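## Task

Place the black microphone, head pointing up, in the holder of the stand that has none, so the holder's jaws grip its handle. At the end that stand must be standing upright on the table. Nothing counts if the robot is what keeps it there at the end.

## Robot and tools

Robot: two six-joint arms with parallel grippers, named left_arm and right_arm. These are names only and do not refer to sides of any picture. In the shared scene frame the origin sits on the tabletop midway between the arms, +x points out over the table, +z points up, and left_arm is on the +y side. The base of left_arm is at (+0.038, +0.327, 0) m, turned slightly (quat_wxyz +0.997, 0, 0, -0.072); the base of right_arm is at (+0.045, -0.338, 0) m (quat_wxyz +0.997, 0, 0, +0.074).

execute_actions takes "actions", a list holding at most one item, plus an optional "pictures" flag (pictures come back by default). An empty list just reports the current state. A wait is {"steps": N}, N up to 300 control steps of 1/30 s each, counted from the previous result; it commands nothing new. A motion is {"rows": [...], "steps": N}, N at most 15 (default 15), with 1 to 15 rows. Each row is played for one step and the final row repeats until the steps run out.

Every row is one flat list of 14 numbers covering both arms, even when only one arm should move: left_arm's waist, shoulder, elbow, wrist pitch, wrist yaw, wrist roll, gripper, then the same seven for right_arm. The six joint values are absolute target angles in radians, in the same convention as the printed Joint positions; they are not offsets. Stated ranges per arm: waist -2.618 to 3.054, shoulder 0.000 to 3.142, elbow 0.000 to 3.142, wrist pitch -1.571 to 1.571, wrist yaw -1.571 to 1.571, wrist roll -2.094 to 2.094. The true ends may differ by 0.036 rad. A target more than 0.036 rad beyond an end, and further out than the joint currently is, makes the whole call refused, so nothing is sent. A target beyond the real end is cut to it and the result may say "joint sent to its limit", possibly about an earlier action. To hold a joint still, repeat its current reading.

The gripper number is an absolute command from -1 (closed) to +1 (fully open). Pads meet near -0.94; every millimetre of object width raises the contact reading by about 0.0208. Commanding below the width reading squeezes harder, up to roughly 50 to 62 N per pad. Keep sending the same closing value while carrying, or the grip relaxes. Each gripper's reading has a fixed offset of up to about 0.02.

Motion limits: each step, a joint's target is kept within a fixed lead of its measured angle (waist 0.202, shoulder 0.258, elbow 0.238, wrist pitch 0.573, wrist yaw and roll 0.522 rad), and the targets are scaled back if they would move the gripper more than 70 mm from where it is. Far targets therefore take several calls. Friction can leave a joint up to about 0.031 rad short, and changes smaller than that may do nothing. Between calls the arms keep heading toward the last row until they settle or a step is HELD, and the simulation runs while you compose a reply.

Results: a state line giving each gripper's end_effector_position (metres) and end_effector_quat_wxyz in the scene frame. That point lies between the finger pads, about 1 cm behind the tips; fingers point along the gripper's +z and close along its y. Printed positions drift from the truth, more at long reach. Joint positions lists six angles plus the opening in metres (0.093 open to 0.000 closed); holding a rigid object it reads up to about 12 mm below the object's width. Joint velocities, joint torques (offset and noisy), grip_measured, and warnings also appear. "joint command not followed" means a clearance check altered some joint targets; HELD marks steps where your row was partly or wholly not sent. MOTOR HOT appears from 75 °C; at 90 °C the arm halts for 10 s, and at 100 °C it drops everything and falls (OVER-TEMPERATURE FAULT). Avoid long heavy holds.

Cameras: cam_left_wrist and cam_right_wrist, each 896x504, mounted on their arm's wrist and posed from that arm's joint readings; calibration (K, distortion, T_world_to_cam) is supplied and may be slightly off. zoom_image takes "camera" (one of those names) and "region" [x0, y0, x1, y1] in image pixels from the top-left corner, at most 504 by 504, returning a closer look at the latest picture.

read_manual returns only licence texts. finished_scene takes "scene", the number of the scene you are ending; it is final and reports whether the goal was met, so only call it once the result is stable with the robot released.

Cautions: never let the arms collide or press on each other; do not drop, knock over or push anything off the table; avoid slams and hard shoves. Outside forces may briefly tug a held part or nudge loose objects, so check the final state before ending.

Each tool is called after "Request:" as a command line: name --argument value for each argument, lists and objects as JSON in quotes; but a table of rows of numbers goes row by row, as --pt "numbers of a row", without its own name.

## Session

Request:
execute_actions --actions '[]'

Scene clock: 0.00 s of 4800.00 s.
left_arm: end_effector_position=(+0.4041, +0.2416, +0.2925) grip_measured=+0.996 end_effector_quat_wxyz=(+0.142, -0.070, +0.865, -0.476) | right_arm: end_effector_position=(+0.4012, -0.0364, +0.3203) grip_measured=+1.000 end_effector_quat_wxyz=(+0.722, -0.063, +0.689, -0.023)
Joint positions: left_arm=[ 0.3    1.689  1.739 -1.275  1.001 -0.193  0.093] | right_arm=[ 0.849  1.614  1.095  0.59   0.938 -0.182  0.093]
Joint velocities: left_arm=[ 0.017 -0.007 -0.002  0.051  0.007 -0.081  0.001] | right_arm=[ 0.017 -0.007 -0.007 -0.037  0.007 -0.022  0.   ]
Joint torques (N m, as the arm reports them, + toward a larger angle): no reading
camera_calibration (this result's frames):
cam_left_wrist: T_world_to_cam=[[-0.0401027, -0.531607, 0.846041, -0.104524], [-0.992088, 0.121999, 0.0296324, 0.403581], [-0.118969, -0.838159, -0.532294, 0.487553], [0, 0, 0, 1]] pos_world=[0.4542, 0.303845, 0.335994]
cam_right_wrist: T_world_to_cam=[[0.0366367, -0.991572, 0.124268, -0.0880091], [-0.382053, -0.128803, -0.91512, 0.480846], [0.923414, -0.01395, -0.383552, -0.16481], [0, 0, 0, 1]] pos_world=[0.339121, -0.0276321, 0.387755]

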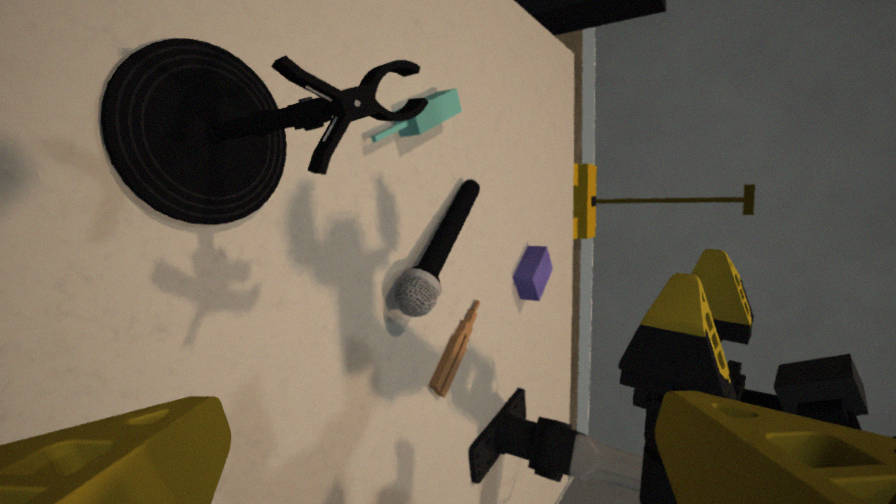

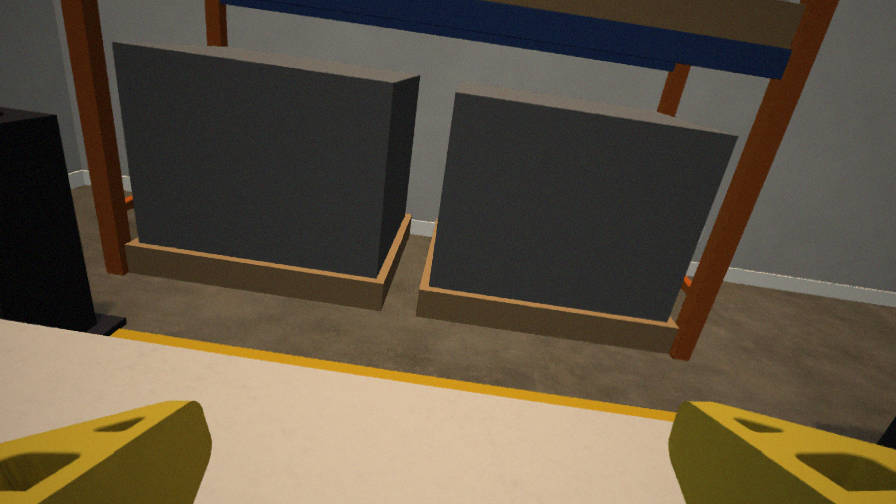

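Request:
execute_actions --actions '[{"rows":[[0.4,1.9,1.3,0.6,1.38,0,1,0.174,1.9,1.82,-1.325,0,1.23,1]]}]' --pictures false

Request:
execute_actions --actions '[{"steps":20}]' --pictures false

Request:
execute_actions --actions '[{"rows":[[0.3,2.12,1.06,1.09,1.46,0,1,0.174,2.066,1.82,-1.325,0,1.23,1]]}]' --pictures false

Request:
execute_actions --actions '[{"steps":20}]'

Scene clock: 2.53 s of 4800.00 s.
left_arm: end_effector_position=(+0.5002, +0.2787, +0.1839) grip_measured=+0.996 end_effector_quat_wxyz=(+0.403, +0.166, +0.740, -0.513) | right_arm: end_effector_position=(+0.5688, -0.1795, +0.2448) grip_measured=+1.000 end_effector_quat_wxyz=(+0.387, +0.277, +0.855, +0.206)
Joint positions: left_arm=[ 0.398  1.944  1.279 -0.009  1.329 -0.023  0.093] | right_arm=[ 0.184  1.91   1.797 -0.557  0.123  0.901  0.093]
Joint velocities: left_arm=[ 0.007 -0.188  0.007  2.63   0.183  0.022 -0.   ] | right_arm=[-0.999 -0.173  0.3   -2.381 -0.418  1.81   0.   ]
Joint torques (N m, as the arm reports them, + toward a larger angle): left_arm=[  0.38 -12.48   7.96   1.72   0.4    0.14] | right_arm=[  4.94 -12.86   8.94   1.33  -0.41  -0.19]
Steps of this call (steps 1 to 61: nothing new was sent; steps 62 to 76: all 15 steps of this action). Readings (joint positions):
62: left_arm=[0.306 1.694 1.717 -1.236 1.036 -0.179] | right_arm=[0.839 1.623 1.113 0.553 0.905 -0.142]
63: left_arm=[0.317 1.701 1.684 -1.170 1.083 -0.158] | right_arm=[0.817 1.649 1.157 0.505 0.851 -0.092]
65: left_arm=[0.344 1.747 1.603 -1.032 1.155 -0.123] | right_arm=[0.754 1.717 1.251 0.403 0.742 0.014]
69: left_arm=[0.388 1.874 1.366 -0.646 1.269 -0.062] | right_arm=[0.567 1.868 1.517 0.039 0.400 0.341]
76: the state above

Scene clock: 3.20 s of 4800.00 s.
left_arm: end_effector_position=(+0.5134, +0.2805, +0.2658) grip_measured=+0.996 end_effector_quat_wxyz=(+0.588, +0.362, +0.611, -0.387) | right_arm: end_effector_position=(+0.4221, -0.2155, +0.1618) grip_measured=+1.000 end_effector_quat_wxyz=(+0.066, +0.433, +0.897, +0.057)
Joint positions: left_arm=[ 0.398  1.906  1.29   0.575  1.372 -0.006  0.093] | right_arm=[ 0.171  1.899  1.807 -1.304  0.01   1.218  0.093]
Joint velocities: left_arm=[-0.017 -0.007 -0.007  0.022 -0.007  0.022  0.001] | right_arm=[-0.017 -0.017 -0.007 -0.095 -0.037  0.022  0.   ]
Joint torques (N m, as the arm reports them, + toward a larger angle): left_arm=[  0.45 -10.77   7.42   1.85   0.     0.09] | right_arm=[  0.51 -11.65   8.84   0.55  -0.1   -0.04]
Steps of this call (steps 1 to 20: the robot went on to your last target). Readings (joint positions):
1: left_arm=[0.398 1.937 1.279 0.086 1.336 -0.020] | right_arm=[0.156 1.904 1.804 -0.637 0.112 0.954]
2: left_arm=[0.398 1.931 1.279 0.181 1.341 -0.018] | right_arm=[0.140 1.901 1.806 -0.716 0.103 0.997]
4: left_arm=[0.398 1.919 1.285 0.331 1.351 -0.013] | right_arm=[0.136 1.899 1.807 -0.869 0.085 1.061]
8: left_arm=[0.398 1.906 1.290 0.491 1.364 -0.008] | right_arm=[0.163 1.899 1.807 -1.140 0.039 1.156]
20: the state above

Scene clock: 3.70 s of 4800.00 s.
left_arm: end_effector_position=(+0.4813, +0.2259, +0.1406) grip_measured=+0.996 end_effector_quat_wxyz=(+0.548, +0.410, +0.579, -0.443) | right_arm: end_effector_position=(+0.4263, -0.2136, +0.0997) grip_measured=+1.000 end_effector_quat_wxyz=(+0.005, +0.436, +0.900, +0.000)
Joint positions: left_arm=[ 0.295  2.141  1.05   1.032  1.447 -0.005  0.093] | right_arm=[ 0.171  2.074  1.823 -1.313  0.007  1.222  0.093]
Joint velocities: left_arm=[ 0.002 -0.134 -0.007  0.315  0.022  0.022 -0.001] | right_arm=[-0.012 -0.002  0.017  0.007  0.022 -0.022  0.   ]
Joint torques (N m, as the arm reports them, + toward a larger angle): left_arm=[  0.63 -11.72   5.87   1.69   0.01   0.09] | right_arm=[  0.44 -13.85   7.21   0.21  -0.02   0.  ]
Steps of this call (steps 1 to 15: all 15 steps of this action). Readings (joint positions):
1: left_arm=[0.394 1.915 1.274 0.625 1.374 -0.007] | right_arm=[0.171 1.911 1.811 -1.310 0.010 1.219]
2: left_arm=[0.387 1.927 1.246 0.693 1.382 -0.006] | right_arm=[0.171 1.932 1.821 -1.313 0.010 1.220]
4: left_arm=[0.359 1.982 1.182 0.802 1.398 -0.006] | right_arm=[0.171 1.989 1.823 -1.311 0.009 1.221]
8: left_arm=[0.303 2.127 1.071 0.942 1.429 -0.005] | right_arm=[0.171 2.073 1.823 -1.312 0.007 1.221]
15: the state above

Scene clock: 4.37 s of 4800.00 s.
left_arm: end_effector_position=(+0.4805, +0.2257, +0.1467) grip_measured=+0.996 end_effector_quat_wxyz=(+0.558, +0.423, +0.568, -0.433) | right_arm: end_effector_position=(+0.4263, -0.2136, +0.0997) grip_measured=+1.000 end_effector_quat_wxyz=(+0.005, +0.436, +0.900, +0.000)
Joint positions: left_arm=[ 0.295  2.134  1.05   1.069  1.452 -0.005  0.093] | right_arm=[ 0.171  2.074  1.823 -1.313  0.007  1.222  0.093]
Joint velocities: left_arm=[-0.002 -0.012 -0.002 -0.037  0.022  0.007 -0.001] | right_arm=[ 0.007  0.007  0.012 -0.037  0.022  0.007  0.   ]
Joint torques (N m, as the arm reports them, + toward a larger angle): left_arm=[  0.73 -11.8    5.86   1.78   0.     0.08] | right_arm=[  0.47 -13.66   7.11   0.25  -0.08   0.  ]
Steps of this call (steps 1 to 20: the robot went on to your last target). Readings (joint positions):
1: left_arm=[0.295 2.137 1.050 1.042 1.448 -0.005] | right_arm=[0.171 2.074 1.823 -1.313 0.007 1.222]
2: left_arm=[0.295 2.135 1.050 1.049 1.449 -0.005] | right_arm=[0.171 2.074 1.823 -1.313 0.007 1.222]
4: left_arm=[0.295 2.134 1.050 1.059 1.450 -0.005] | right_arm=[0.171 2.074 1.823 -1.313 0.007 1.222]
8: left_arm=[0.295 2.134 1.050 1.065 1.451 -0.005] | right_arm=[0.171 2.074 1.823 -1.313 0.007 1.222]
20: the state above
camera_calibration (this result's frames):
cam_left_wrist: T_world_to_cam=[[-0.967489, -0.252902, -0.00228769, 0.520629], [-0.105157, 0.410478, -0.905787, 0.131578], [0.230014, -0.876098, -0.423728, 0.23065], [0, 0, 0, 1]] pos_world=[0.464487, 0.27973, 0.218105]
cam_right_wrist: T_world_to_cam=[[-0.784157, -0.620438, 0.0124605, 0.203035], [-0.559268, 0.715261, 0.419071, 0.388569], [-0.26892, 0.321649, -0.907868, 0.357183], [0, 0, 0, 1]] pos_world=[0.472579, -0.266846, 0.158907]

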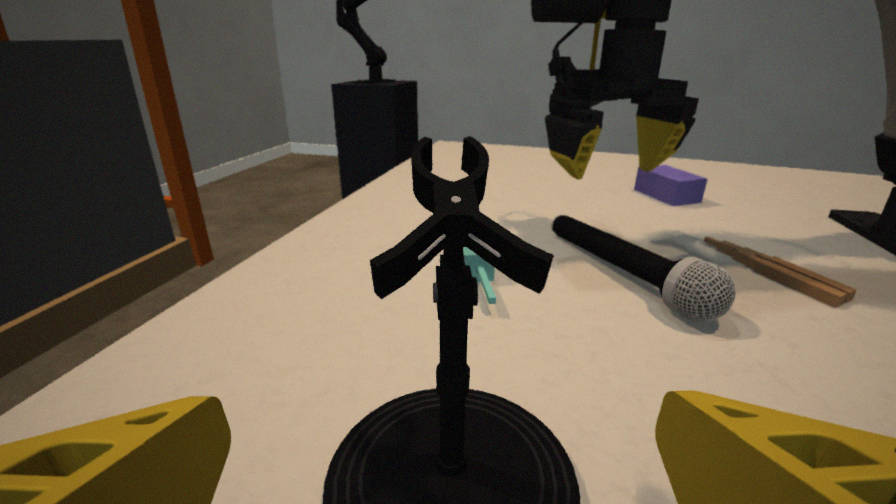

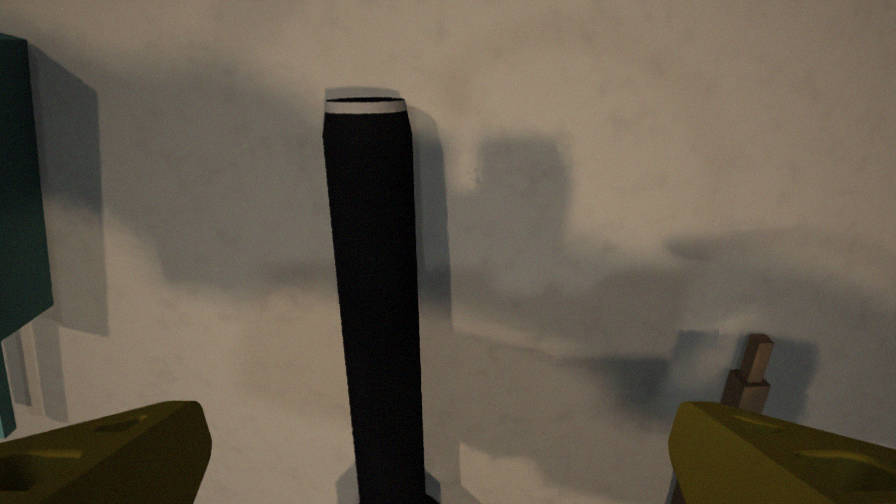

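Request:
execute_actions --actions '[{"rows":[[0.25,2.14,1.09,1.08,1.41,0,1,0.23,2.13,1.88,-1.32,0,1.28,1],[0.22,2.14,1.1,1.08,1.38,0,1,0.23,2.13,1.88,-1.32,0,1.28,1],[0.19,2.14,1.1,1.08,1.35,0,1,0.23,2.13,1.88,-1.32,0,1.28,1],[0.16,2.14,1.105,1.08,1.32,0,1,0.23,2.13,1.88,-1.32,0,1.28,1],[0.14,2.145,1.105,1.08,1.3,0,1,0.23,2.14,1.88,-1.32,0,1.28,1]]}]' --pictures false

Request:
execute_actions --actions '[{"rows":[[0.14,2.145,1.105,1.08,1.3,0,1,0.23,2.15,1.83,-1.25,0,1.28,1],[0.14,2.145,1.105,1.08,1.3,0,1,0.23,2.16,1.79,-1.2,0,1.28,1],[0.14,2.145,1.105,1.08,1.3,0,1,0.23,2.17,1.75,-1.15,0,1.28,1],[0.14,2.145,1.105,1.08,1.3,0,1,0.23,2.18,1.72,-1.1,0,1.28,1],[0.14,2.145,1.105,1.08,1.3,0,1,0.23,2.195,1.68,-1.07,0,1.28,1]]}]'

Scene clock: 6.93 s of 4800.00 s.
left_arm: end_effector_position=(+0.4881, +0.1591, +0.1571) grip_measured=+0.996 end_effector_quat_wxyz=(+0.562, +0.440, +0.551, -0.432) | right_arm: end_effector_position=(+0.4246, -0.1871, +0.0932) grip_measured=+1.000 end_effector_quat_wxyz=(+0.001, +0.430, +0.903, -0.002)
Joint positions: left_arm=[ 0.132  2.136  1.09   1.07   1.317 -0.005  0.093] | right_arm=[ 0.232  2.116  1.862 -1.318  0.004  1.27   0.093]
Joint velocities: left_arm=[ 0.037 -0.002 -0.002 -0.007 -0.051 -0.007 -0.001] | right_arm=[ 0.012  0.002  0.022 -0.022 -0.037  0.007  0.   ]
Joint torques (N m, as the arm reports them, + toward a larger angle): left_arm=[  0.81 -10.2    6.42   1.76  -0.16   0.09] | right_arm=[ -0.1  -11.67   9.02   0.28  -0.06  -0.03]
Steps of this call (steps 1 to 15: the robot went on to your last target; steps 16 to 62: nothing new was sent; steps 63 to 77: all 15 steps of this action). Readings (joint positions):
63: left_arm=[0.292 2.134 1.052 1.070 1.448 -0.005] | right_arm=[0.175 2.078 1.831 -1.317 0.008 1.230]
64: left_arm=[0.283 2.136 1.060 1.070 1.438 -0.005] | right_arm=[0.182 2.086 1.843 -1.320 0.008 1.239]
66: left_arm=[0.243 2.136 1.077 1.070 1.403 -0.005] | right_arm=[0.206 2.097 1.858 -1.318 0.007 1.251]
70: left_arm=[0.139 2.136 1.090 1.070 1.346 -0.005] | right_arm=[0.232 2.111 1.862 -1.318 0.004 1.263]
77: the state above

Scene clock: 7.43 s of 4800.00 s.
left_arm: end_effector_position=(+0.4898, +0.1602, +0.1571) grip_measured=+0.996 end_effector_quat_wxyz=(+0.565, +0.437, +0.553, -0.429) | right_arm: end_effector_position=(+0.4265, -0.1864, +0.0191) grip_measured=+1.000 end_effector_quat_wxyz=(-0.009, +0.431, +0.902, -0.012)
Joint positions: left_arm=[ 0.134  2.136  1.09   1.07   1.308 -0.005  0.093] | right_arm=[ 0.232  2.197  1.692 -1.096  0.004  1.272  0.093]
Joint velocities: left_arm=[ 0.002 -0.007 -0.002 -0.051 -0.007  0.095  0.   ] | right_arm=[-0.007 -0.012 -0.007  0.066 -0.051 -0.007  0.   ]
Joint torques (N m, as the arm reports them, + toward a larger angle): left_arm=[  0.81 -10.33   6.46   1.77  -0.16   0.1 ] | right_arm=[  0.12 -14.17   6.26   0.29  -0.04   0.02]
Steps of this call (steps 1 to 15: all 15 steps of this action). Readings (joint positions):
1: left_arm=[0.133 2.136 1.090 1.070 1.315 -0.005] | right_arm=[0.232 2.116 1.860 -1.313 0.004 1.271]
2: left_arm=[0.134 2.136 1.090 1.070 1.313 -0.005] | right_arm=[0.232 2.116 1.852 -1.296 0.004 1.271]
4: left_arm=[0.134 2.136 1.090 1.070 1.311 -0.005] | right_arm=[0.232 2.117 1.810 -1.235 0.004 1.271]
8: left_arm=[0.134 2.136 1.090 1.070 1.309 -0.005] | right_arm=[0.232 2.163 1.714 -1.143 0.004 1.272]
15: the state above
camera_calibration (this result's frames):
cam_left_wrist: T_world_to_cam=[[-0.97096, -0.235873, -0.0400057, 0.517965], [-0.0631234, 0.413872, -0.908144, 0.148107], [0.230764, -0.879246, -0.416742, 0.174516], [0, 0, 0, 1]] pos_world=[0.472, 0.214319, 0.227953]
cam_right_wrist: T_world_to_cam=[[-0.775958, -0.629028, 0.0470521, 0.215311], [-0.55201, 0.713257, 0.431914, 0.399236], [-0.305246, 0.309174, -0.900687, 0.288372], [0, 0, 0, 1]] pos_world=[0.475479, -0.238478, 0.0771664]

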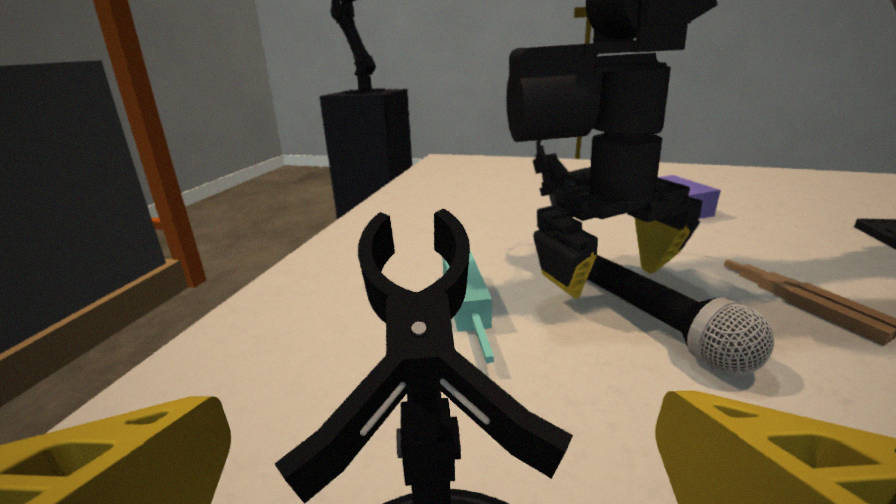

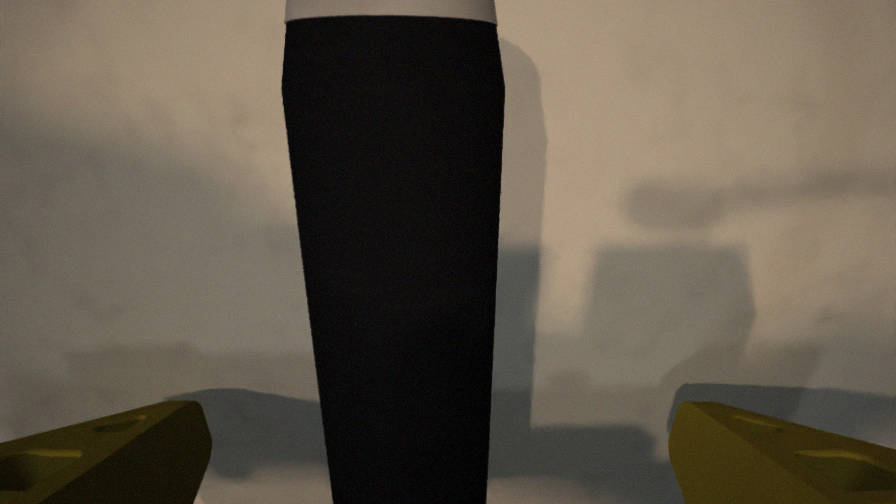

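Request:
execute_actions --actions '[{"rows":[[0.105,2.17,1.105,1.09,1.26,0,1,0.23,2.195,1.68,-1.07,0,1.28,-0.8]],"steps":12}]' --pictures false

Request:
execute_actions --actions '[{"rows":[[0.105,2.17,1.105,1.09,1.26,0,0.4,0.1,2.0,1.75,-1.2,0,1.28,-0.8],[0.105,2.17,1.105,1.09,1.26,0,0.3,0.1,2.0,1.75,-1.2,0,1.28,-0.8],[0.105,2.17,1.105,1.09,1.26,0,0.2,0.1,2.0,1.75,-1.2,0,1.28,-0.8],[0.105,2.17,1.105,1.09,1.26,0,0.1,0.1,2.0,1.75,-1.2,0,1.28,-0.8],[0.105,2.17,1.105,1.09,1.26,0,0,0.1,2.0,1.75,-1.2,0,1.28,-0.8],[0.105,2.17,1.105,1.09,1.26,0,-0.1,0.1,2.0,1.75,-1.2,0,1.28,-0.8],[0.105,2.17,1.105,1.09,1.26,0,-0.2,0.1,2.0,1.75,-1.2,0,1.28,-0.8],[0.105,2.17,1.105,1.09,1.26,0,-0.3,0.1,2.0,1.75,-1.2,0,1.28,-0.8],[0.105,2.17,1.105,1.09,1.26,0,-0.4,0.1,2.0,1.75,-1.2,0,1.28,-0.8],[0.105,2.17,1.105,1.09,1.26,0,-0.5,0.1,2.0,1.75,-1.2,0,1.28,-0.8],[0.105,2.17,1.105,1.09,1.26,0,-0.6,0.1,2.0,1.75,-1.2,0,1.28,-0.8],[0.105,2.17,1.105,1.09,1.26,0,-0.8,0.1,2.0,1.75,-1.2,0,1.28,-0.8]]}]'

Scene clock: 9.17 s of 4800.00 s.
left_arm: end_effector_position=(+0.4929, +0.1510, +0.1455) grip_measured=+0.996 end_effector_quat_wxyz=(+0.561, +0.428, +0.563, -0.430) | right_arm: end_effector_position=(+0.4303, -0.1847, +0.0190) grip_measured=-0.514 end_effector_quat_wxyz=(-0.003, +0.431, +0.902, -0.006)
Joint positions: left_arm=[ 0.11   2.164  1.09   1.074  1.271 -0.005  0.093] | right_arm=[ 0.232  2.197  1.692 -1.079  0.003  1.273  0.021]
Joint velocities: left_arm=[ 0.002 -0.027 -0.022 -0.037 -0.066 -0.051  0.   ] | right_arm=[ 0.002  0.007  0.007  0.095 -0.007  0.022 -0.001]
Joint torques (N m, as the arm reports them, + toward a larger angle): left_arm=[ -0.25 -10.71   6.39   1.87  -0.19   0.08] | right_arm=[ -0.05 -14.07   6.24   0.33   0.01   0.02]
Steps of this call (steps 1 to 30: the robot went on to your last target; steps 31 to 40: nothing new was sent; steps 41 to 52: all 12 steps of this action). Readings (joint positions):
41: left_arm=[0.132 2.138 1.090 1.071 1.303 -0.005] | right_arm=[0.232 2.197 1.692 -1.082 0.004 1.272]
42: left_arm=[0.129 2.142 1.090 1.074 1.295 -0.005] | right_arm=[0.232 2.197 1.692 -1.082 0.004 1.272]
44: left_arm=[0.119 2.152 1.090 1.074 1.285 -0.005] | right_arm=[0.232 2.197 1.692 -1.082 0.004 1.272]
48: left_arm=[0.110 2.164 1.090 1.074 1.275 -0.005] | right_arm=[0.232 2.197 1.692 -1.079 0.003 1.273]
52: the state above

Scene clock: 9.67 s of 4800.00 s.
left_arm: end_effector_position=(+0.4914, +0.1515, +0.1452) grip_measured=-0.662 end_effector_quat_wxyz=(+0.559, +0.430, +0.561, -0.434) | right_arm: end_effector_position=(+0.4479, -0.2423, +0.1115) grip_measured=-0.514 end_effector_quat_wxyz=(+0.056, +0.493, +0.867, +0.043)
Joint positions: left_arm=[ 0.112  2.167  1.091  1.078  1.284 -0.008  0.013] | right_arm=[ 0.091  1.993  1.741 -1.178  0.014  1.273  0.021]
Joint velocities: left_arm=[ 0.007 -0.007  0.012  0.007 -0.022 -0.022 -0.001] | right_arm=[ 0.017  0.017 -0.012 -0.168 -0.081 -0.066  0.   ]
Joint torques (N m, as the arm reports them, + toward a larger angle): left_arm=[ -0.55 -10.8    6.35   1.8   -0.32   0.09] | right_arm=[  0.74 -12.09   8.51   0.55  -0.13  -0.02]
Steps of this call (steps 1 to 15: all 15 steps of this action). Readings (joint positions):
1: left_arm=[0.110 2.164 1.090 1.074 1.270 -0.005] | right_arm=[0.226 2.188 1.693 -1.082 -0.000 1.273]
2: left_arm=[0.110 2.164 1.090 1.074 1.270 -0.005] | right_arm=[0.215 2.176 1.693 -1.094 -0.002 1.273]
4: left_arm=[0.110 2.164 1.091 1.074 1.260 -0.004] | right_arm=[0.176 2.128 1.693 -1.118 -0.003 1.273]
8: left_arm=[0.111 2.165 1.091 1.078 1.270 -0.005] | right_arm=[0.095 2.023 1.725 -1.158 0.008 1.273]
15: the state above
camera_calibration (this result's frames):
cam_left_wrist: T_world_to_cam=[[-0.970922, -0.238844, -0.0162423, 0.513958], [-0.0864459, 0.413062, -0.906591, 0.152326], [0.223243, -0.878825, -0.421698, 0.165914], [0, 0, 0, 1]] pos_world=[0.475142, 0.205645, 0.216411]
cam_right_wrist: T_world_to_cam=[[-0.851632, -0.511773, -0.113188, 0.272635], [-0.513681, 0.772018, 0.374326, 0.414604], [-0.104187, 0.376931, -0.920363, 0.323944], [0, 0, 0, 1]] pos_world=[0.478909, -0.302659, 0.173808]

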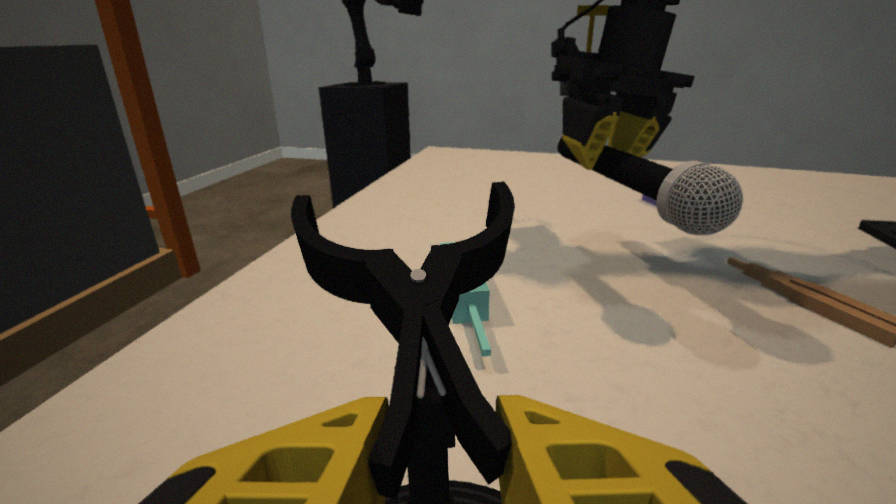

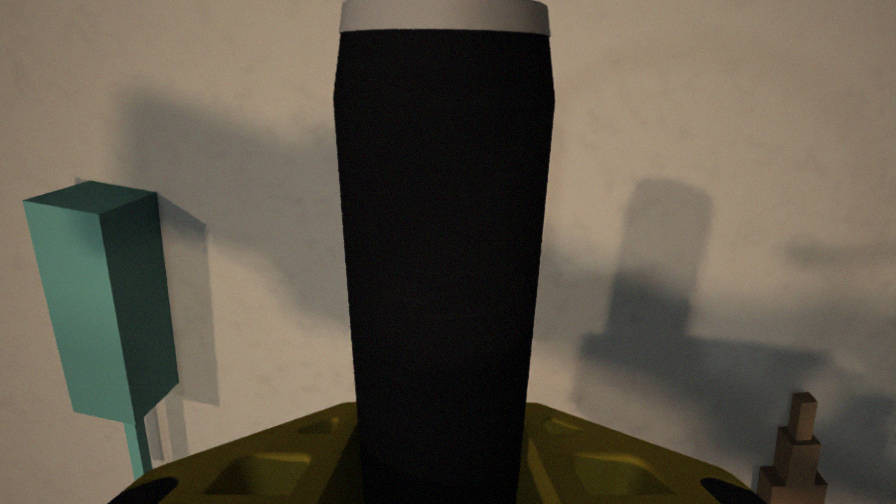

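Request:
execute_actions --actions '[{"rows":[[0.09,2.145,1.085,1.09,1.25,0,-0.8,-0.1,1.95,1.75,-1.3,-0.5,1.57,-0.8],[0.07,2.14,1.075,1.095,1.23,0,-0.8,-0.1,1.95,1.75,-1.3,-0.5,1.57,-0.8],[0.05,2.134,1.064,1.1,1.21,0,-0.8,-0.1,1.95,1.75,-1.3,-0.5,1.57,-0.8],[0.03,2.128,1.053,1.105,1.19,0,-0.8,-0.1,1.95,1.75,-1.3,-0.5,1.57,-0.8],[0.01,2.122,1.042,1.11,1.17,0,-0.8,-0.1,1.95,1.75,-1.3,-0.5,1.57,-0.8],[-0.01,2.116,1.031,1.115,1.15,0,-0.8,-0.1,1.95,1.75,-1.3,-0.5,1.57,-0.8],[-0.03,2.11,1.02,1.12,1.13,0,-0.8,-0.1,1.95,1.75,-1.3,-0.5,1.57,-0.8],[-0.05,2.104,1.009,1.125,1.11,0,-0.8,-0.1,1.95,1.75,-1.3,-0.5,1.57,-0.8],[-0.07,2.098,0.998,1.13,1.09,0,-0.8,-0.1,1.95,1.75,-1.3,-0.5,1.57,-0.8],[-0.09,2.092,0.987,1.135,1.07,0,-0.8,-0.1,1.95,1.75,-1.3,-0.5,1.57,-0.8],[-0.11,2.086,0.976,1.14,1.05,0,-0.8,-0.1,1.95,1.75,-1.3,-0.5,1.57,-0.8],[-0.13,2.08,0.965,1.145,1.03,0,-0.8,-0.1,1.95,1.75,-1.3,-0.5,1.57,-0.8]]}]'

Scene clock: 13.33 s of 4800.00 s.
left_arm: end_effector_position=(+0.4617, +0.0695, +0.1436) grip_measured=-0.662 end_effector_quat_wxyz=(+0.565, +0.425, +0.567, -0.422) | right_arm: end_effector_position=(+0.4291, -0.2483, +0.1318) grip_measured=-0.514 end_effector_quat_wxyz=(-0.142, +0.663, +0.715, +0.173)
Joint positions: left_arm=[-0.107  2.107  0.982  1.116  1.034  0.011  0.013] | right_arm=[-0.104  1.977  1.741 -1.285 -0.448  1.551  0.021]
Joint velocities: left_arm=[-0.33  -0.1   -0.076  0.081 -0.227  0.007 -0.001] | right_arm=[ 0.032 -0.002 -0.022 -0.139 -0.139  0.066  0.   ]
Joint torques (N m, as the arm reports them, + toward a larger angle): left_arm=[  0.02 -12.21   4.25   2.08   0.22  -0.08] | right_arm=[  0.44 -14.36   8.29   0.32  -0.57   0.05]
Steps of this call (steps 1 to 30: the robot went on to your last target; steps 31 to 95: nothing new was sent; steps 96 to 110: all 15 steps of this action). Readings (joint positions):
96: left_arm=[0.112 2.167 1.091 1.078 1.284 -0.008] | right_arm=[0.073 1.992 1.741 -1.197 -0.049 1.310]
97: left_arm=[0.111 2.166 1.089 1.078 1.281 -0.008] | right_arm=[0.040 1.992 1.741 -1.212 -0.152 1.361]
99: left_arm=[0.098 2.156 1.079 1.082 1.261 -0.008] | right_arm=[-0.045 1.989 1.741 -1.243 -0.277 1.434]
103: left_arm=[0.035 2.126 1.044 1.101 1.173 0.004] | right_arm=[-0.128 1.980 1.741 -1.267 -0.372 1.512]
110: the state above
camera_calibration (this result's frames):
cam_left_wrist: T_world_to_cam=[[-0.963053, -0.268168, -0.0248062, 0.465164], [-0.0928591, 0.41711, -0.9041, 0.184503], [0.252797, -0.868392, -0.426601, 0.0861411], [0, 0, 0, 1]] pos_world=[0.443334, 0.122588, 0.215096]
cam_right_wrist: T_world_to_cam=[[-0.996461, -0.0711463, -0.0447565, 0.418352], [-0.0795753, 0.627033, 0.774917, 0.126866], [-0.0270687, 0.775737, -0.630476, 0.3707], [0, 0, 0, 1]] pos_world=[0.437001, -0.33735, 0.15413]

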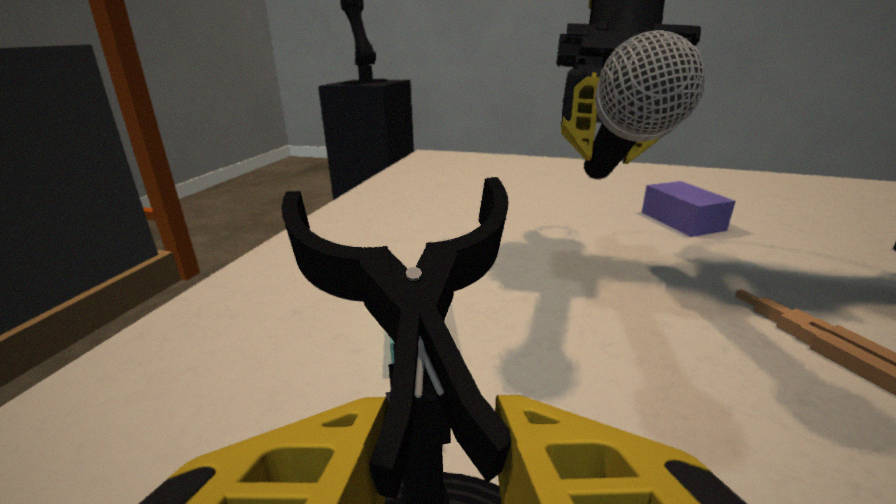

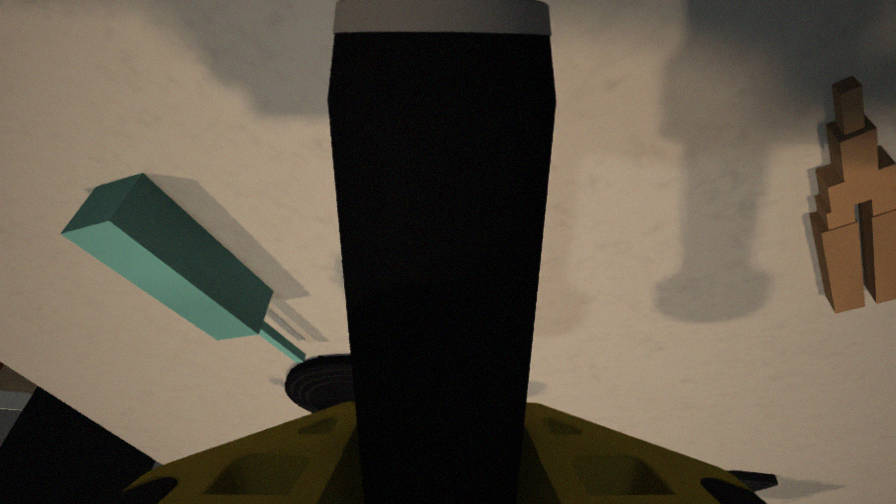

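Request:
execute_actions --actions '[{"rows":[[-0.13,2.07,0.945,1.155,1.03,0,-0.8,-0.15,2.05,1.72,-1.2,-1.12,1.575,-0.8],[-0.13,2.06,0.925,1.165,1.03,0,-0.8,-0.15,2.05,1.72,-1.2,-1.12,1.575,-0.8],[-0.14,2.05,0.905,1.175,1.02,0,-0.8,-0.15,2.05,1.72,-1.2,-1.12,1.575,-0.8],[-0.15,2.04,0.885,1.185,1.01,0,-0.8,-0.15,2.05,1.72,-1.2,-1.12,1.575,-0.8],[-0.16,2.03,0.865,1.195,1.0,0,-0.8,-0.15,2.05,1.72,-1.2,-1.12,1.575,-0.8],[-0.18,2.02,0.845,1.205,0.98,0,-0.8,-0.15,2.05,1.72,-1.2,-1.12,1.575,-0.8],[-0.2,2.01,0.825,1.215,0.96,0,-0.8,-0.15,2.05,1.72,-1.2,-1.12,1.575,-0.8],[-0.22,2.005,0.82,1.22,0.94,0,-0.8,-0.15,2.1,1.7,-1.15,-1.12,1.575,-0.8],[-0.24,2.005,0.82,1.22,0.92,0,-0.8,-0.15,2.1,1.7,-1.15,-1.12,1.575,-0.8],[-0.26,2.005,0.82,1.22,0.9,0,-0.8,-0.15,2.12,1.7,-1.12,-1.12,1.575,-0.8],[-0.28,2.005,0.82,1.22,0.88,0,-0.8,-0.15,2.144,1.69,-1.12,-1.12,1.575,-0.8],[-0.3,2.005,0.82,1.22,0.86,0,-0.8,-0.15,2.144,1.69,-1.12,-1.12,1.575,-0.8],[-0.32,2.005,0.82,1.22,0.84,0,-0.8,-0.15,2.144,1.69,-1.12,-1.12,1.575,-0.8],[-0.345,2.005,0.82,1.22,0.82,0,-0.8,-0.15,2.144,1.69,-1.12,-1.12,1.575,-0.8],[-0.37,2.005,0.82,1.22,0.8,0,-0.8,-0.15,2.144,1.69,-1.12,-1.12,1.575,-0.8]]}]' --pictures false

Request:
execute_actions --actions '[{"steps":15}]' --pictures false

Request:
execute_actions --actions '[{"rows":[[-0.37,2.005,0.82,1.22,0.8,0,-0.8,-0.1,2.144,1.69,-1.12,-1.12,1.575,-0.8],[-0.37,2.005,0.82,1.22,0.8,0,-0.8,-0.07,2.144,1.69,-1.12,-1.12,1.575,-0.8],[-0.37,2.005,0.82,1.22,0.8,0,-0.8,-0.04,2.144,1.69,-1.12,-1.12,1.575,-0.8],[-0.37,2.005,0.82,1.22,0.8,0,-0.8,-0.01,2.144,1.69,-1.12,-1.12,1.575,-0.8]]}]'

Scene clock: 16.43 s of 4800.00 s.
left_arm: end_effector_position=(+0.4183, +0.0205, +0.1459) grip_measured=-0.662 end_effector_quat_wxyz=(+0.584, +0.415, +0.572, -0.400) | right_arm: end_effector_position=(+0.4528, -0.1906, +0.1320) grip_measured=-0.514 end_effector_quat_wxyz=(-0.355, +0.610, +0.614, +0.353)
Joint positions: left_arm=[-0.285  2.025  0.834  1.193  0.8    0.024  0.013] | right_arm=[-0.144  2.134  1.708 -1.146 -1.049  1.567  0.021]
Joint velocities: left_arm=[-0.686 -0.007 -0.046 -0.081 -0.52   0.037 -0.001] | right_arm=[ 0.027  0.286 -0.139  0.11  -0.081 -0.037  0.   ]
Joint torques (N m, as the arm reports them, + toward a larger angle): left_arm=[ -3.77 -11.14   4.04   2.34   0.68  -0.25] | right_arm=[ -0.28 -14.48   6.56   0.33  -1.12  -0.01]
Steps of this call (steps 1 to 30: the robot went on to your last target; steps 31 to 78: nothing new was sent; steps 79 to 93: all 15 steps of this action). Readings (joint positions):
79: left_arm=[-0.118 2.103 0.972 1.119 1.013 0.011] | right_arm=[-0.110 1.982 1.741 -1.285 -0.516 1.562]
80: left_arm=[-0.118 2.098 0.963 1.122 1.009 0.011] | right_arm=[-0.120 1.993 1.741 -1.276 -0.612 1.563]
82: left_arm=[-0.120 2.083 0.935 1.134 0.990 0.011] | right_arm=[-0.136 2.021 1.741 -1.251 -0.781 1.564]
86: left_arm=[-0.149 2.042 0.864 1.171 0.923 0.019] | right_arm=[-0.144 2.054 1.738 -1.217 -0.955 1.567]
93: the state above

Scene clock: 16.93 s of 4800.00 s.
left_arm: end_effector_position=(+0.3972, -0.0056, +0.1427) grip_measured=-0.662 end_effector_quat_wxyz=(+0.566, +0.423, +0.569, -0.420) | right_arm: end_effector_position=(+0.4536, -0.1891, +0.1258) grip_measured=-0.514 end_effector_quat_wxyz=(-0.364, +0.609, +0.609, +0.356)
Joint positions: left_arm=[-0.361  2.025  0.828  1.188  0.774  0.008  0.013] | right_arm=[-0.144  2.151  1.699 -1.131 -1.067  1.568  0.021]
Joint velocities: left_arm=[-0.017  0.007 -0.002 -0.11  -0.022  0.125 -0.   ] | right_arm=[-0.002 -0.007  0.007  0.007 -0.051  0.066 -0.001]
Joint torques (N m, as the arm reports them, + toward a larger angle): left_arm=[ -0.66 -11.23   4.39   2.42   0.16  -0.06] | right_arm=[ -0.3  -14.19   6.62   0.34  -1.08  -0.03]
Steps of this call (steps 1 to 15: the robot went on to your last target). Readings (joint positions):
1: left_arm=[-0.308 2.025 0.833 1.193 0.786 0.024] | right_arm=[-0.144 2.143 1.704 -1.143 -1.050 1.567]
2: left_arm=[-0.328 2.025 0.833 1.193 0.778 0.024] | right_arm=[-0.144 2.149 1.701 -1.141 -1.051 1.567]
4: left_arm=[-0.353 2.025 0.830 1.188 0.775 0.020] | right_arm=[-0.144 2.151 1.699 -1.139 -1.053 1.568]
8: left_arm=[-0.361 2.025 0.828 1.188 0.774 0.010] | right_arm=[-0.144 2.151 1.699 -1.133 -1.063 1.568]
15: the state above

Scene clock: 17.43 s of 4800.00 s.
left_arm: end_effector_position=(+0.3972, -0.0056, +0.1427) grip_measured=-0.662 end_effector_quat_wxyz=(+0.566, +0.423, +0.569, -0.420) | right_arm: end_effector_position=(+0.4289, -0.1312, +0.1270) grip_measured=-0.514 end_effector_quat_wxyz=(-0.389, +0.561, +0.650, +0.333)
Joint positions: left_arm=[-0.361  2.025  0.828  1.188  0.774  0.007  0.013] | right_arm=[-0.     2.151  1.699 -1.124 -1.075  1.568  0.021]
Joint velocities: left_arm=[-0.012 -0.007 -0.007 -0.037 -0.022 -0.007 -0.   ] | right_arm=[-0.061  0.007 -0.017 -0.007  0.022 -0.081 -0.   ]
Joint torques (N m, as the arm reports them, + toward a larger angle): left_arm=[ -0.65 -11.18   4.33   2.42   0.19  -0.06] | right_arm=[ -0.04 -14.3    6.58   0.35  -0.96   0.  ]
Steps of this call (steps 1 to 15: all 15 steps of this action). Readings (joint positions):
1: left_arm=[-0.361 2.025 0.828 1.188 0.774 0.008] | right_arm=[-0.141 2.151 1.699 -1.130 -1.067 1.568]
2: left_arm=[-0.361 2.025 0.828 1.188 0.774 0.007] | right_arm=[-0.134 2.151 1.699 -1.129 -1.067 1.568]
4: left_arm=[-0.361 2.025 0.828 1.188 0.774 0.007] | right_arm=[-0.100 2.151 1.699 -1.125 -1.067 1.568]
8: left_arm=[-0.361 2.025 0.828 1.188 0.774 0.007] | right_arm=[-0.006 2.151 1.699 -1.124 -1.071 1.568]
15: the state above
camera_calibration (this result's frames):
cam_left_wrist: T_world_to_cam=[[-0.961348, -0.274385, -0.0228448, 0.38189], [-0.0977358, 0.417642, -0.90334, 0.210872], [0.257404, -0.866192, -0.428316, 0.0353256], [0, 0, 0, 1]] pos_world=[0.378646, 0.0473149, 0.214344]
cam_right_wrist: T_world_to_cam=[[-0.986338, -0.164404, 0.0103888, 0.402668], [0.00137431, 0.0548505, 0.998494, -0.0810394], [-0.164726, 0.984867, -0.0538752, 0.29009], [0, 0, 0, 1]] pos_world=[0.445064, -0.215054, 0.0923627]

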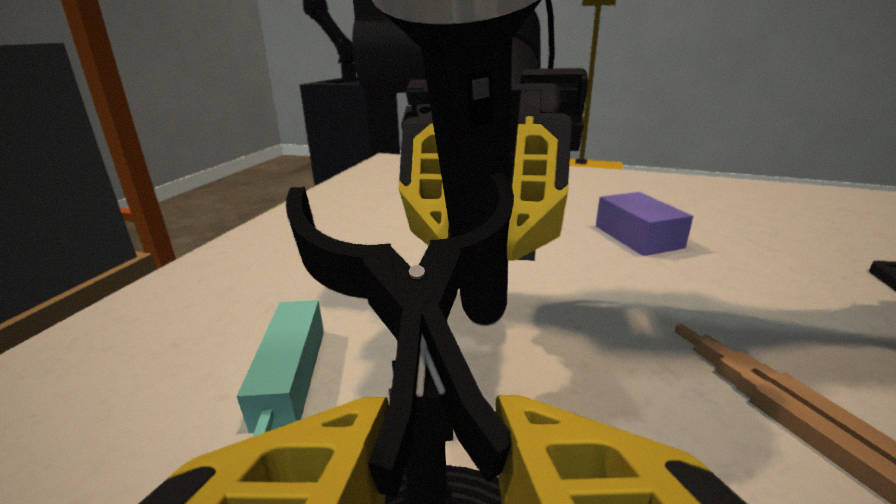

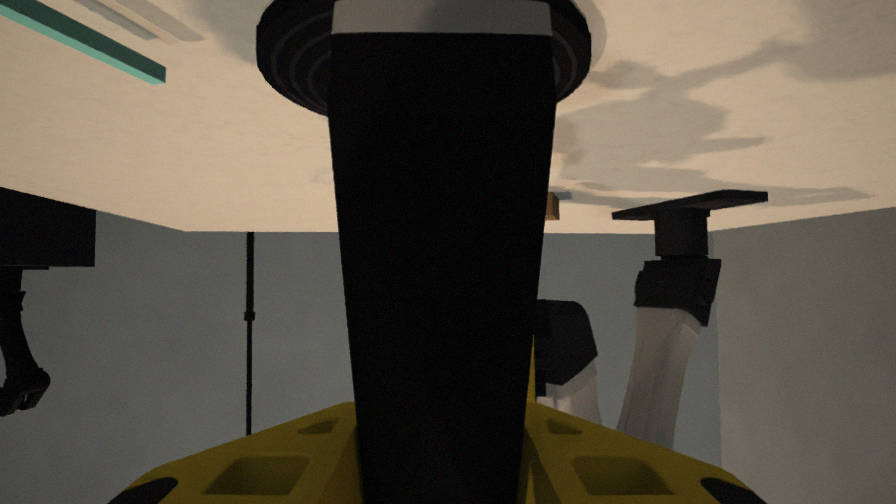

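Request:
execute_actions --actions '[{"rows":[[-0.37,2.005,0.82,1.22,0.8,0,-0.8,-0.01,2.2,1.78,-1.14,-1.12,1.575,-0.8],[-0.37,2.005,0.82,1.22,0.8,0,-0.8,-0.01,2.24,1.84,-1.16,-1.12,1.575,-0.8],[-0.37,2.005,0.82,1.22,0.8,0,-0.8,-0.01,2.29,1.91,-1.18,-1.12,1.575,-0.8]]}]' --pictures false

Request:
execute_actions --actions '[{"rows":[[-0.37,2.005,0.82,1.22,0.8,0,-0.8,0.02,2.29,1.91,-1.18,-1.12,1.575,-0.8],[-0.37,2.005,0.82,1.22,0.8,0,-0.8,0.035,2.29,1.91,-1.18,-1.12,1.575,-0.8],[-0.37,2.005,0.82,1.22,0.8,0,-0.8,0.05,2.29,1.91,-1.18,-1.12,1.575,-0.8]]}]'

Scene clock: 19.07 s of 4800.00 s.
left_arm: end_effector_position=(+0.3972, -0.0056, +0.1427) grip_measured=-0.662 end_effector_quat_wxyz=(+0.566, +0.423, +0.569, -0.420) | right_arm: end_effector_position=(+0.4618, -0.1280, +0.1181) grip_measured=-0.514 end_effector_quat_wxyz=(-0.386, +0.560, +0.650, +0.338)
Joint positions: left_arm=[-0.361  2.025  0.828  1.188  0.774  0.007  0.013] | right_arm=[-0.004  2.286  1.883 -1.163 -1.077  1.57   0.021]
Joint velocities: left_arm=[-0.012 -0.002  0.002  0.037  0.022 -0.007  0.001] | right_arm=[-0.002 -0.007  0.007 -0.095 -0.066  0.007  0.   ]
Joint torques (N m, as the arm reports them, + toward a larger angle): left_arm=[ -0.63 -11.15   4.31   2.42   0.18  -0.04] | right_arm=[ -0.14 -14.88   9.68   0.19  -0.96   0.  ]
Steps of this call (steps 1 to 15: the robot went on to your last target; steps 16 to 34: nothing new was sent; steps 35 to 49: all 15 steps of this action). Readings (joint positions):
35: left_arm=[-0.361 2.025 0.828 1.188 0.774 0.007] | right_arm=[-0.004 2.157 1.709 -1.132 -1.075 1.568]
36: left_arm=[-0.361 2.025 0.828 1.188 0.774 0.007] | right_arm=[-0.004 2.173 1.738 -1.148 -1.075 1.568]
38: left_arm=[-0.361 2.025 0.828 1.188 0.774 0.007] | right_arm=[-0.004 2.231 1.833 -1.164 -1.077 1.570]
42: left_arm=[-0.361 2.025 0.828 1.188 0.774 0.007] | right_arm=[-0.004 2.279 1.883 -1.151 -1.077 1.570]
49: the state above

Scene clock: 19.57 s of 4800.00 s.
left_arm: end_effector_position=(+0.3972, -0.0056, +0.1427) grip_measured=-0.662 end_effector_quat_wxyz=(+0.566, +0.423, +0.569, -0.420) | right_arm: end_effector_position=(+0.4485, -0.1046, +0.1181) grip_measured=-0.514 end_effector_quat_wxyz=(-0.397, +0.542, +0.665, +0.325)
Joint positions: left_arm=[-0.361  2.025  0.828  1.188  0.774  0.007  0.013] | right_arm=[ 0.053  2.286  1.883 -1.167 -1.077  1.57   0.021]
Joint velocities: left_arm=[-0.002 -0.007 -0.007 -0.066 -0.007 -0.007 -0.   ] | right_arm=[ 0.002 -0.007  0.002 -0.051 -0.066  0.051  0.   ]
Joint torques (N m, as the arm reports them, + toward a larger angle): left_arm=[ -0.64 -11.16   4.34   2.42   0.18  -0.06] | right_arm=[  0.09 -14.63   9.55   0.19  -0.95  -0.03]
Steps of this call (steps 1 to 15: all 15 steps of this action). Readings (joint positions):
1: left_arm=[-0.361 2.025 0.828 1.188 0.774 0.007] | right_arm=[-0.003 2.286 1.883 -1.164 -1.077 1.570]
2: left_arm=[-0.361 2.025 0.828 1.188 0.774 0.007] | right_arm=[-0.000 2.286 1.883 -1.164 -1.077 1.570]
4: left_arm=[-0.361 2.025 0.828 1.188 0.774 0.007] | right_arm=[0.014 2.286 1.883 -1.164 -1.077 1.570]
8: left_arm=[-0.361 2.025 0.828 1.188 0.774 0.007] | right_arm=[0.047 2.286 1.883 -1.165 -1.077 1.570]
15: the state above
camera_calibration (this result's frames):
cam_left_wrist: T_world_to_cam=[[-0.961348, -0.274385, -0.0228448, 0.38189], [-0.0977358, 0.417642, -0.90334, 0.210872], [0.257404, -0.866192, -0.428316, 0.0353256], [0, 0, 0, 1]] pos_world=[0.378646, 0.0473149, 0.214344]
cam_right_wrist: T_world_to_cam=[[-0.976397, -0.215939, 0.00449303, 0.417302], [-0.00678079, 0.0514392, 0.998653, -0.0703818], [-0.215879, 0.975051, -0.0516893, 0.28829], [0, 0, 0, 1]] pos_world=[0.469211, -0.187365, 0.0833136]

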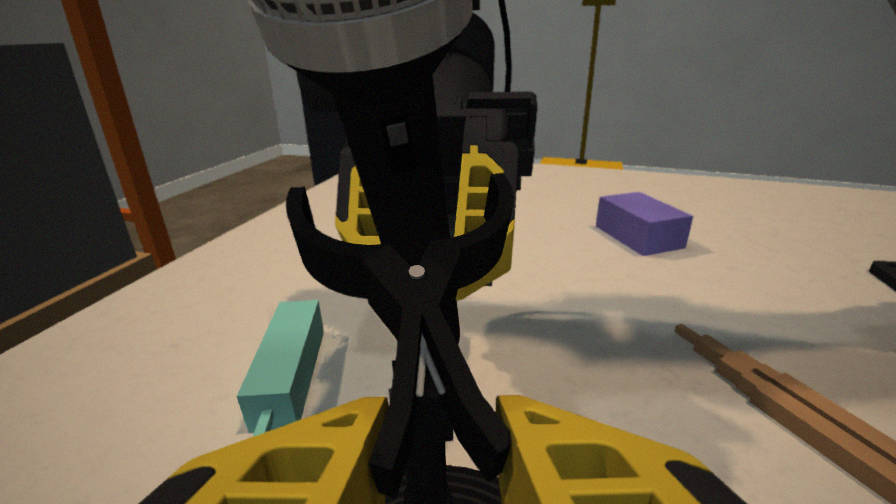

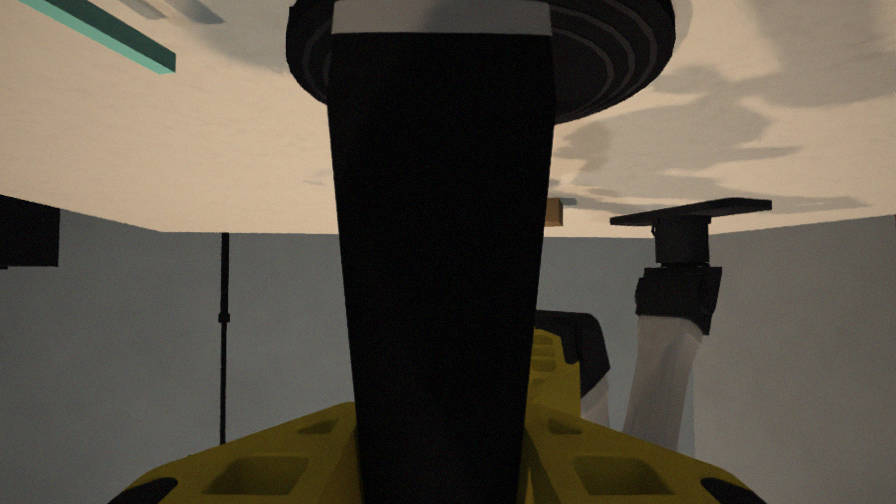

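Request:
execute_actions --actions '[{"rows":[[-0.37,2.005,0.82,1.22,0.8,0,-0.8,0.07,2.245,1.91,-1.2,-1.12,1.575,-0.8],[-0.37,2.005,0.82,1.22,0.8,0,-0.8,0.08,2.245,1.91,-1.2,-1.12,1.575,-0.8],[-0.37,2.005,0.82,1.22,0.8,0,-0.8,0.09,2.245,1.91,-1.2,-1.12,1.575,-0.8],[-0.37,2.005,0.82,1.22,0.8,0,-0.8,0.105,2.245,1.91,-1.2,-1.12,1.575,-0.8]]}]'

Scene clock: 20.67 s of 4800.00 s.
left_arm: end_effector_position=(+0.3972, -0.0056, +0.1427) grip_measured=-0.662 end_effector_quat_wxyz=(+0.566, +0.423, +0.569, -0.420) | right_arm: end_effector_position=(+0.4324, -0.0840, +0.1244) grip_measured=-0.514 end_effector_quat_wxyz=(-0.406, +0.525, +0.679, +0.313)
Joint positions: left_arm=[-0.361  2.025  0.828  1.188  0.774  0.007  0.013] | right_arm=[ 0.107  2.271  1.883 -1.185 -1.077  1.57   0.021]
Joint velocities: left_arm=[ 0.007  0.007 -0.002 -0.007  0.007  0.007  0.   ] | right_arm=[ 0.007  0.012 -0.012 -0.007  0.007 -0.022  0.001]
Joint torques (N m, as the arm reports them, + toward a larger angle): left_arm=[ -0.62 -11.17   4.3    2.42   0.17  -0.05] | right_arm=[  0.08 -16.92   9.69   0.16  -0.94  -0.03]
Steps of this call (steps 1 to 15: the robot went on to your last target; steps 16 to 18: nothing new was sent; steps 19 to 33: all 15 steps of this action). Readings (joint positions):
19: left_arm=[-0.361 2.025 0.828 1.188 0.774 0.007] | right_arm=[0.054 2.285 1.883 -1.168 -1.077 1.570]
20: left_arm=[-0.361 2.025 0.828 1.188 0.774 0.007] | right_arm=[0.055 2.284 1.883 -1.171 -1.077 1.570]
22: left_arm=[-0.361 2.025 0.828 1.188 0.774 0.007] | right_arm=[0.064 2.280 1.883 -1.176 -1.077 1.570]
26: left_arm=[-0.361 2.025 0.828 1.188 0.774 0.007] | right_arm=[0.096 2.273 1.883 -1.181 -1.077 1.570]
33: the state above
camera_calibration (this result's frames):
cam_left_wrist: T_world_to_cam=[[-0.961348, -0.274385, -0.0228448, 0.38189], [-0.0977358, 0.417642, -0.90334, 0.210872], [0.257404, -0.866192, -0.428316, 0.0353256], [0, 0, 0, 1]] pos_world=[0.378646, 0.0473149, 0.214344]
cam_right_wrist: T_world_to_cam=[[-0.963351, -0.268114, 0.00830721, 0.395554], [-0.00585038, 0.0519624, 0.998632, -0.0781601], [-0.268179, 0.961985, -0.0516266, 0.286566], [0, 0, 0, 1]] pos_world=[0.457451, -0.165558, 0.0895617]

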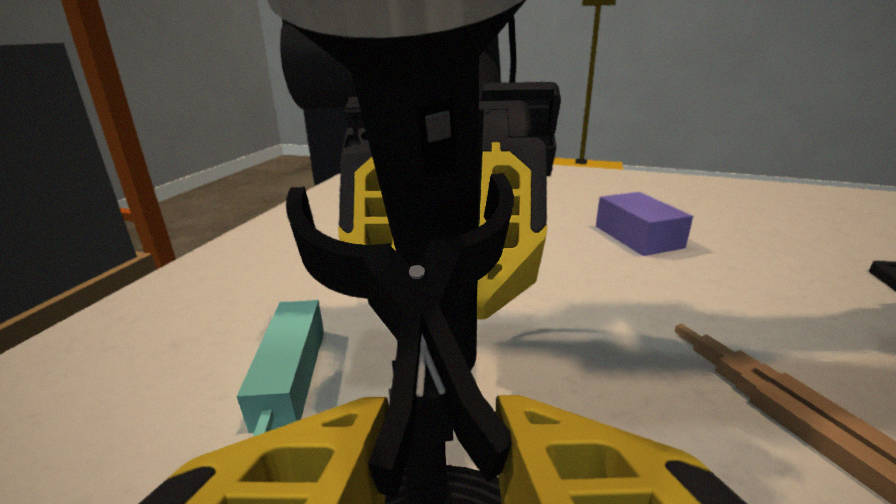

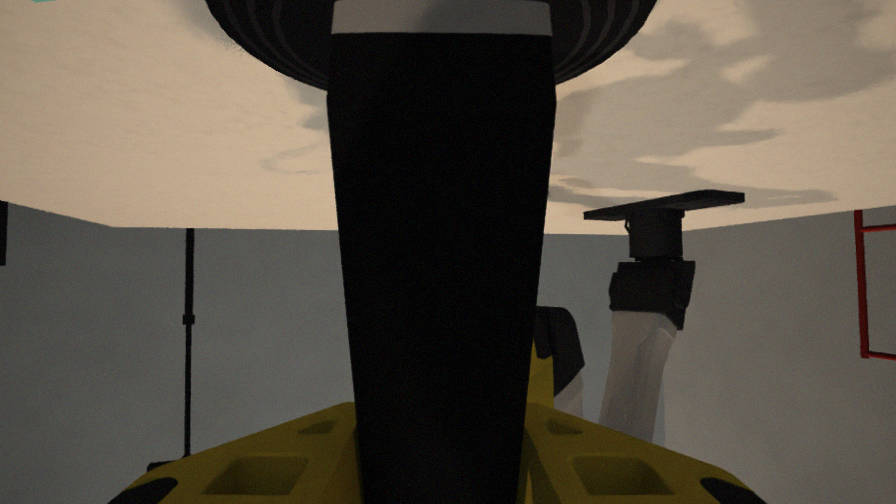

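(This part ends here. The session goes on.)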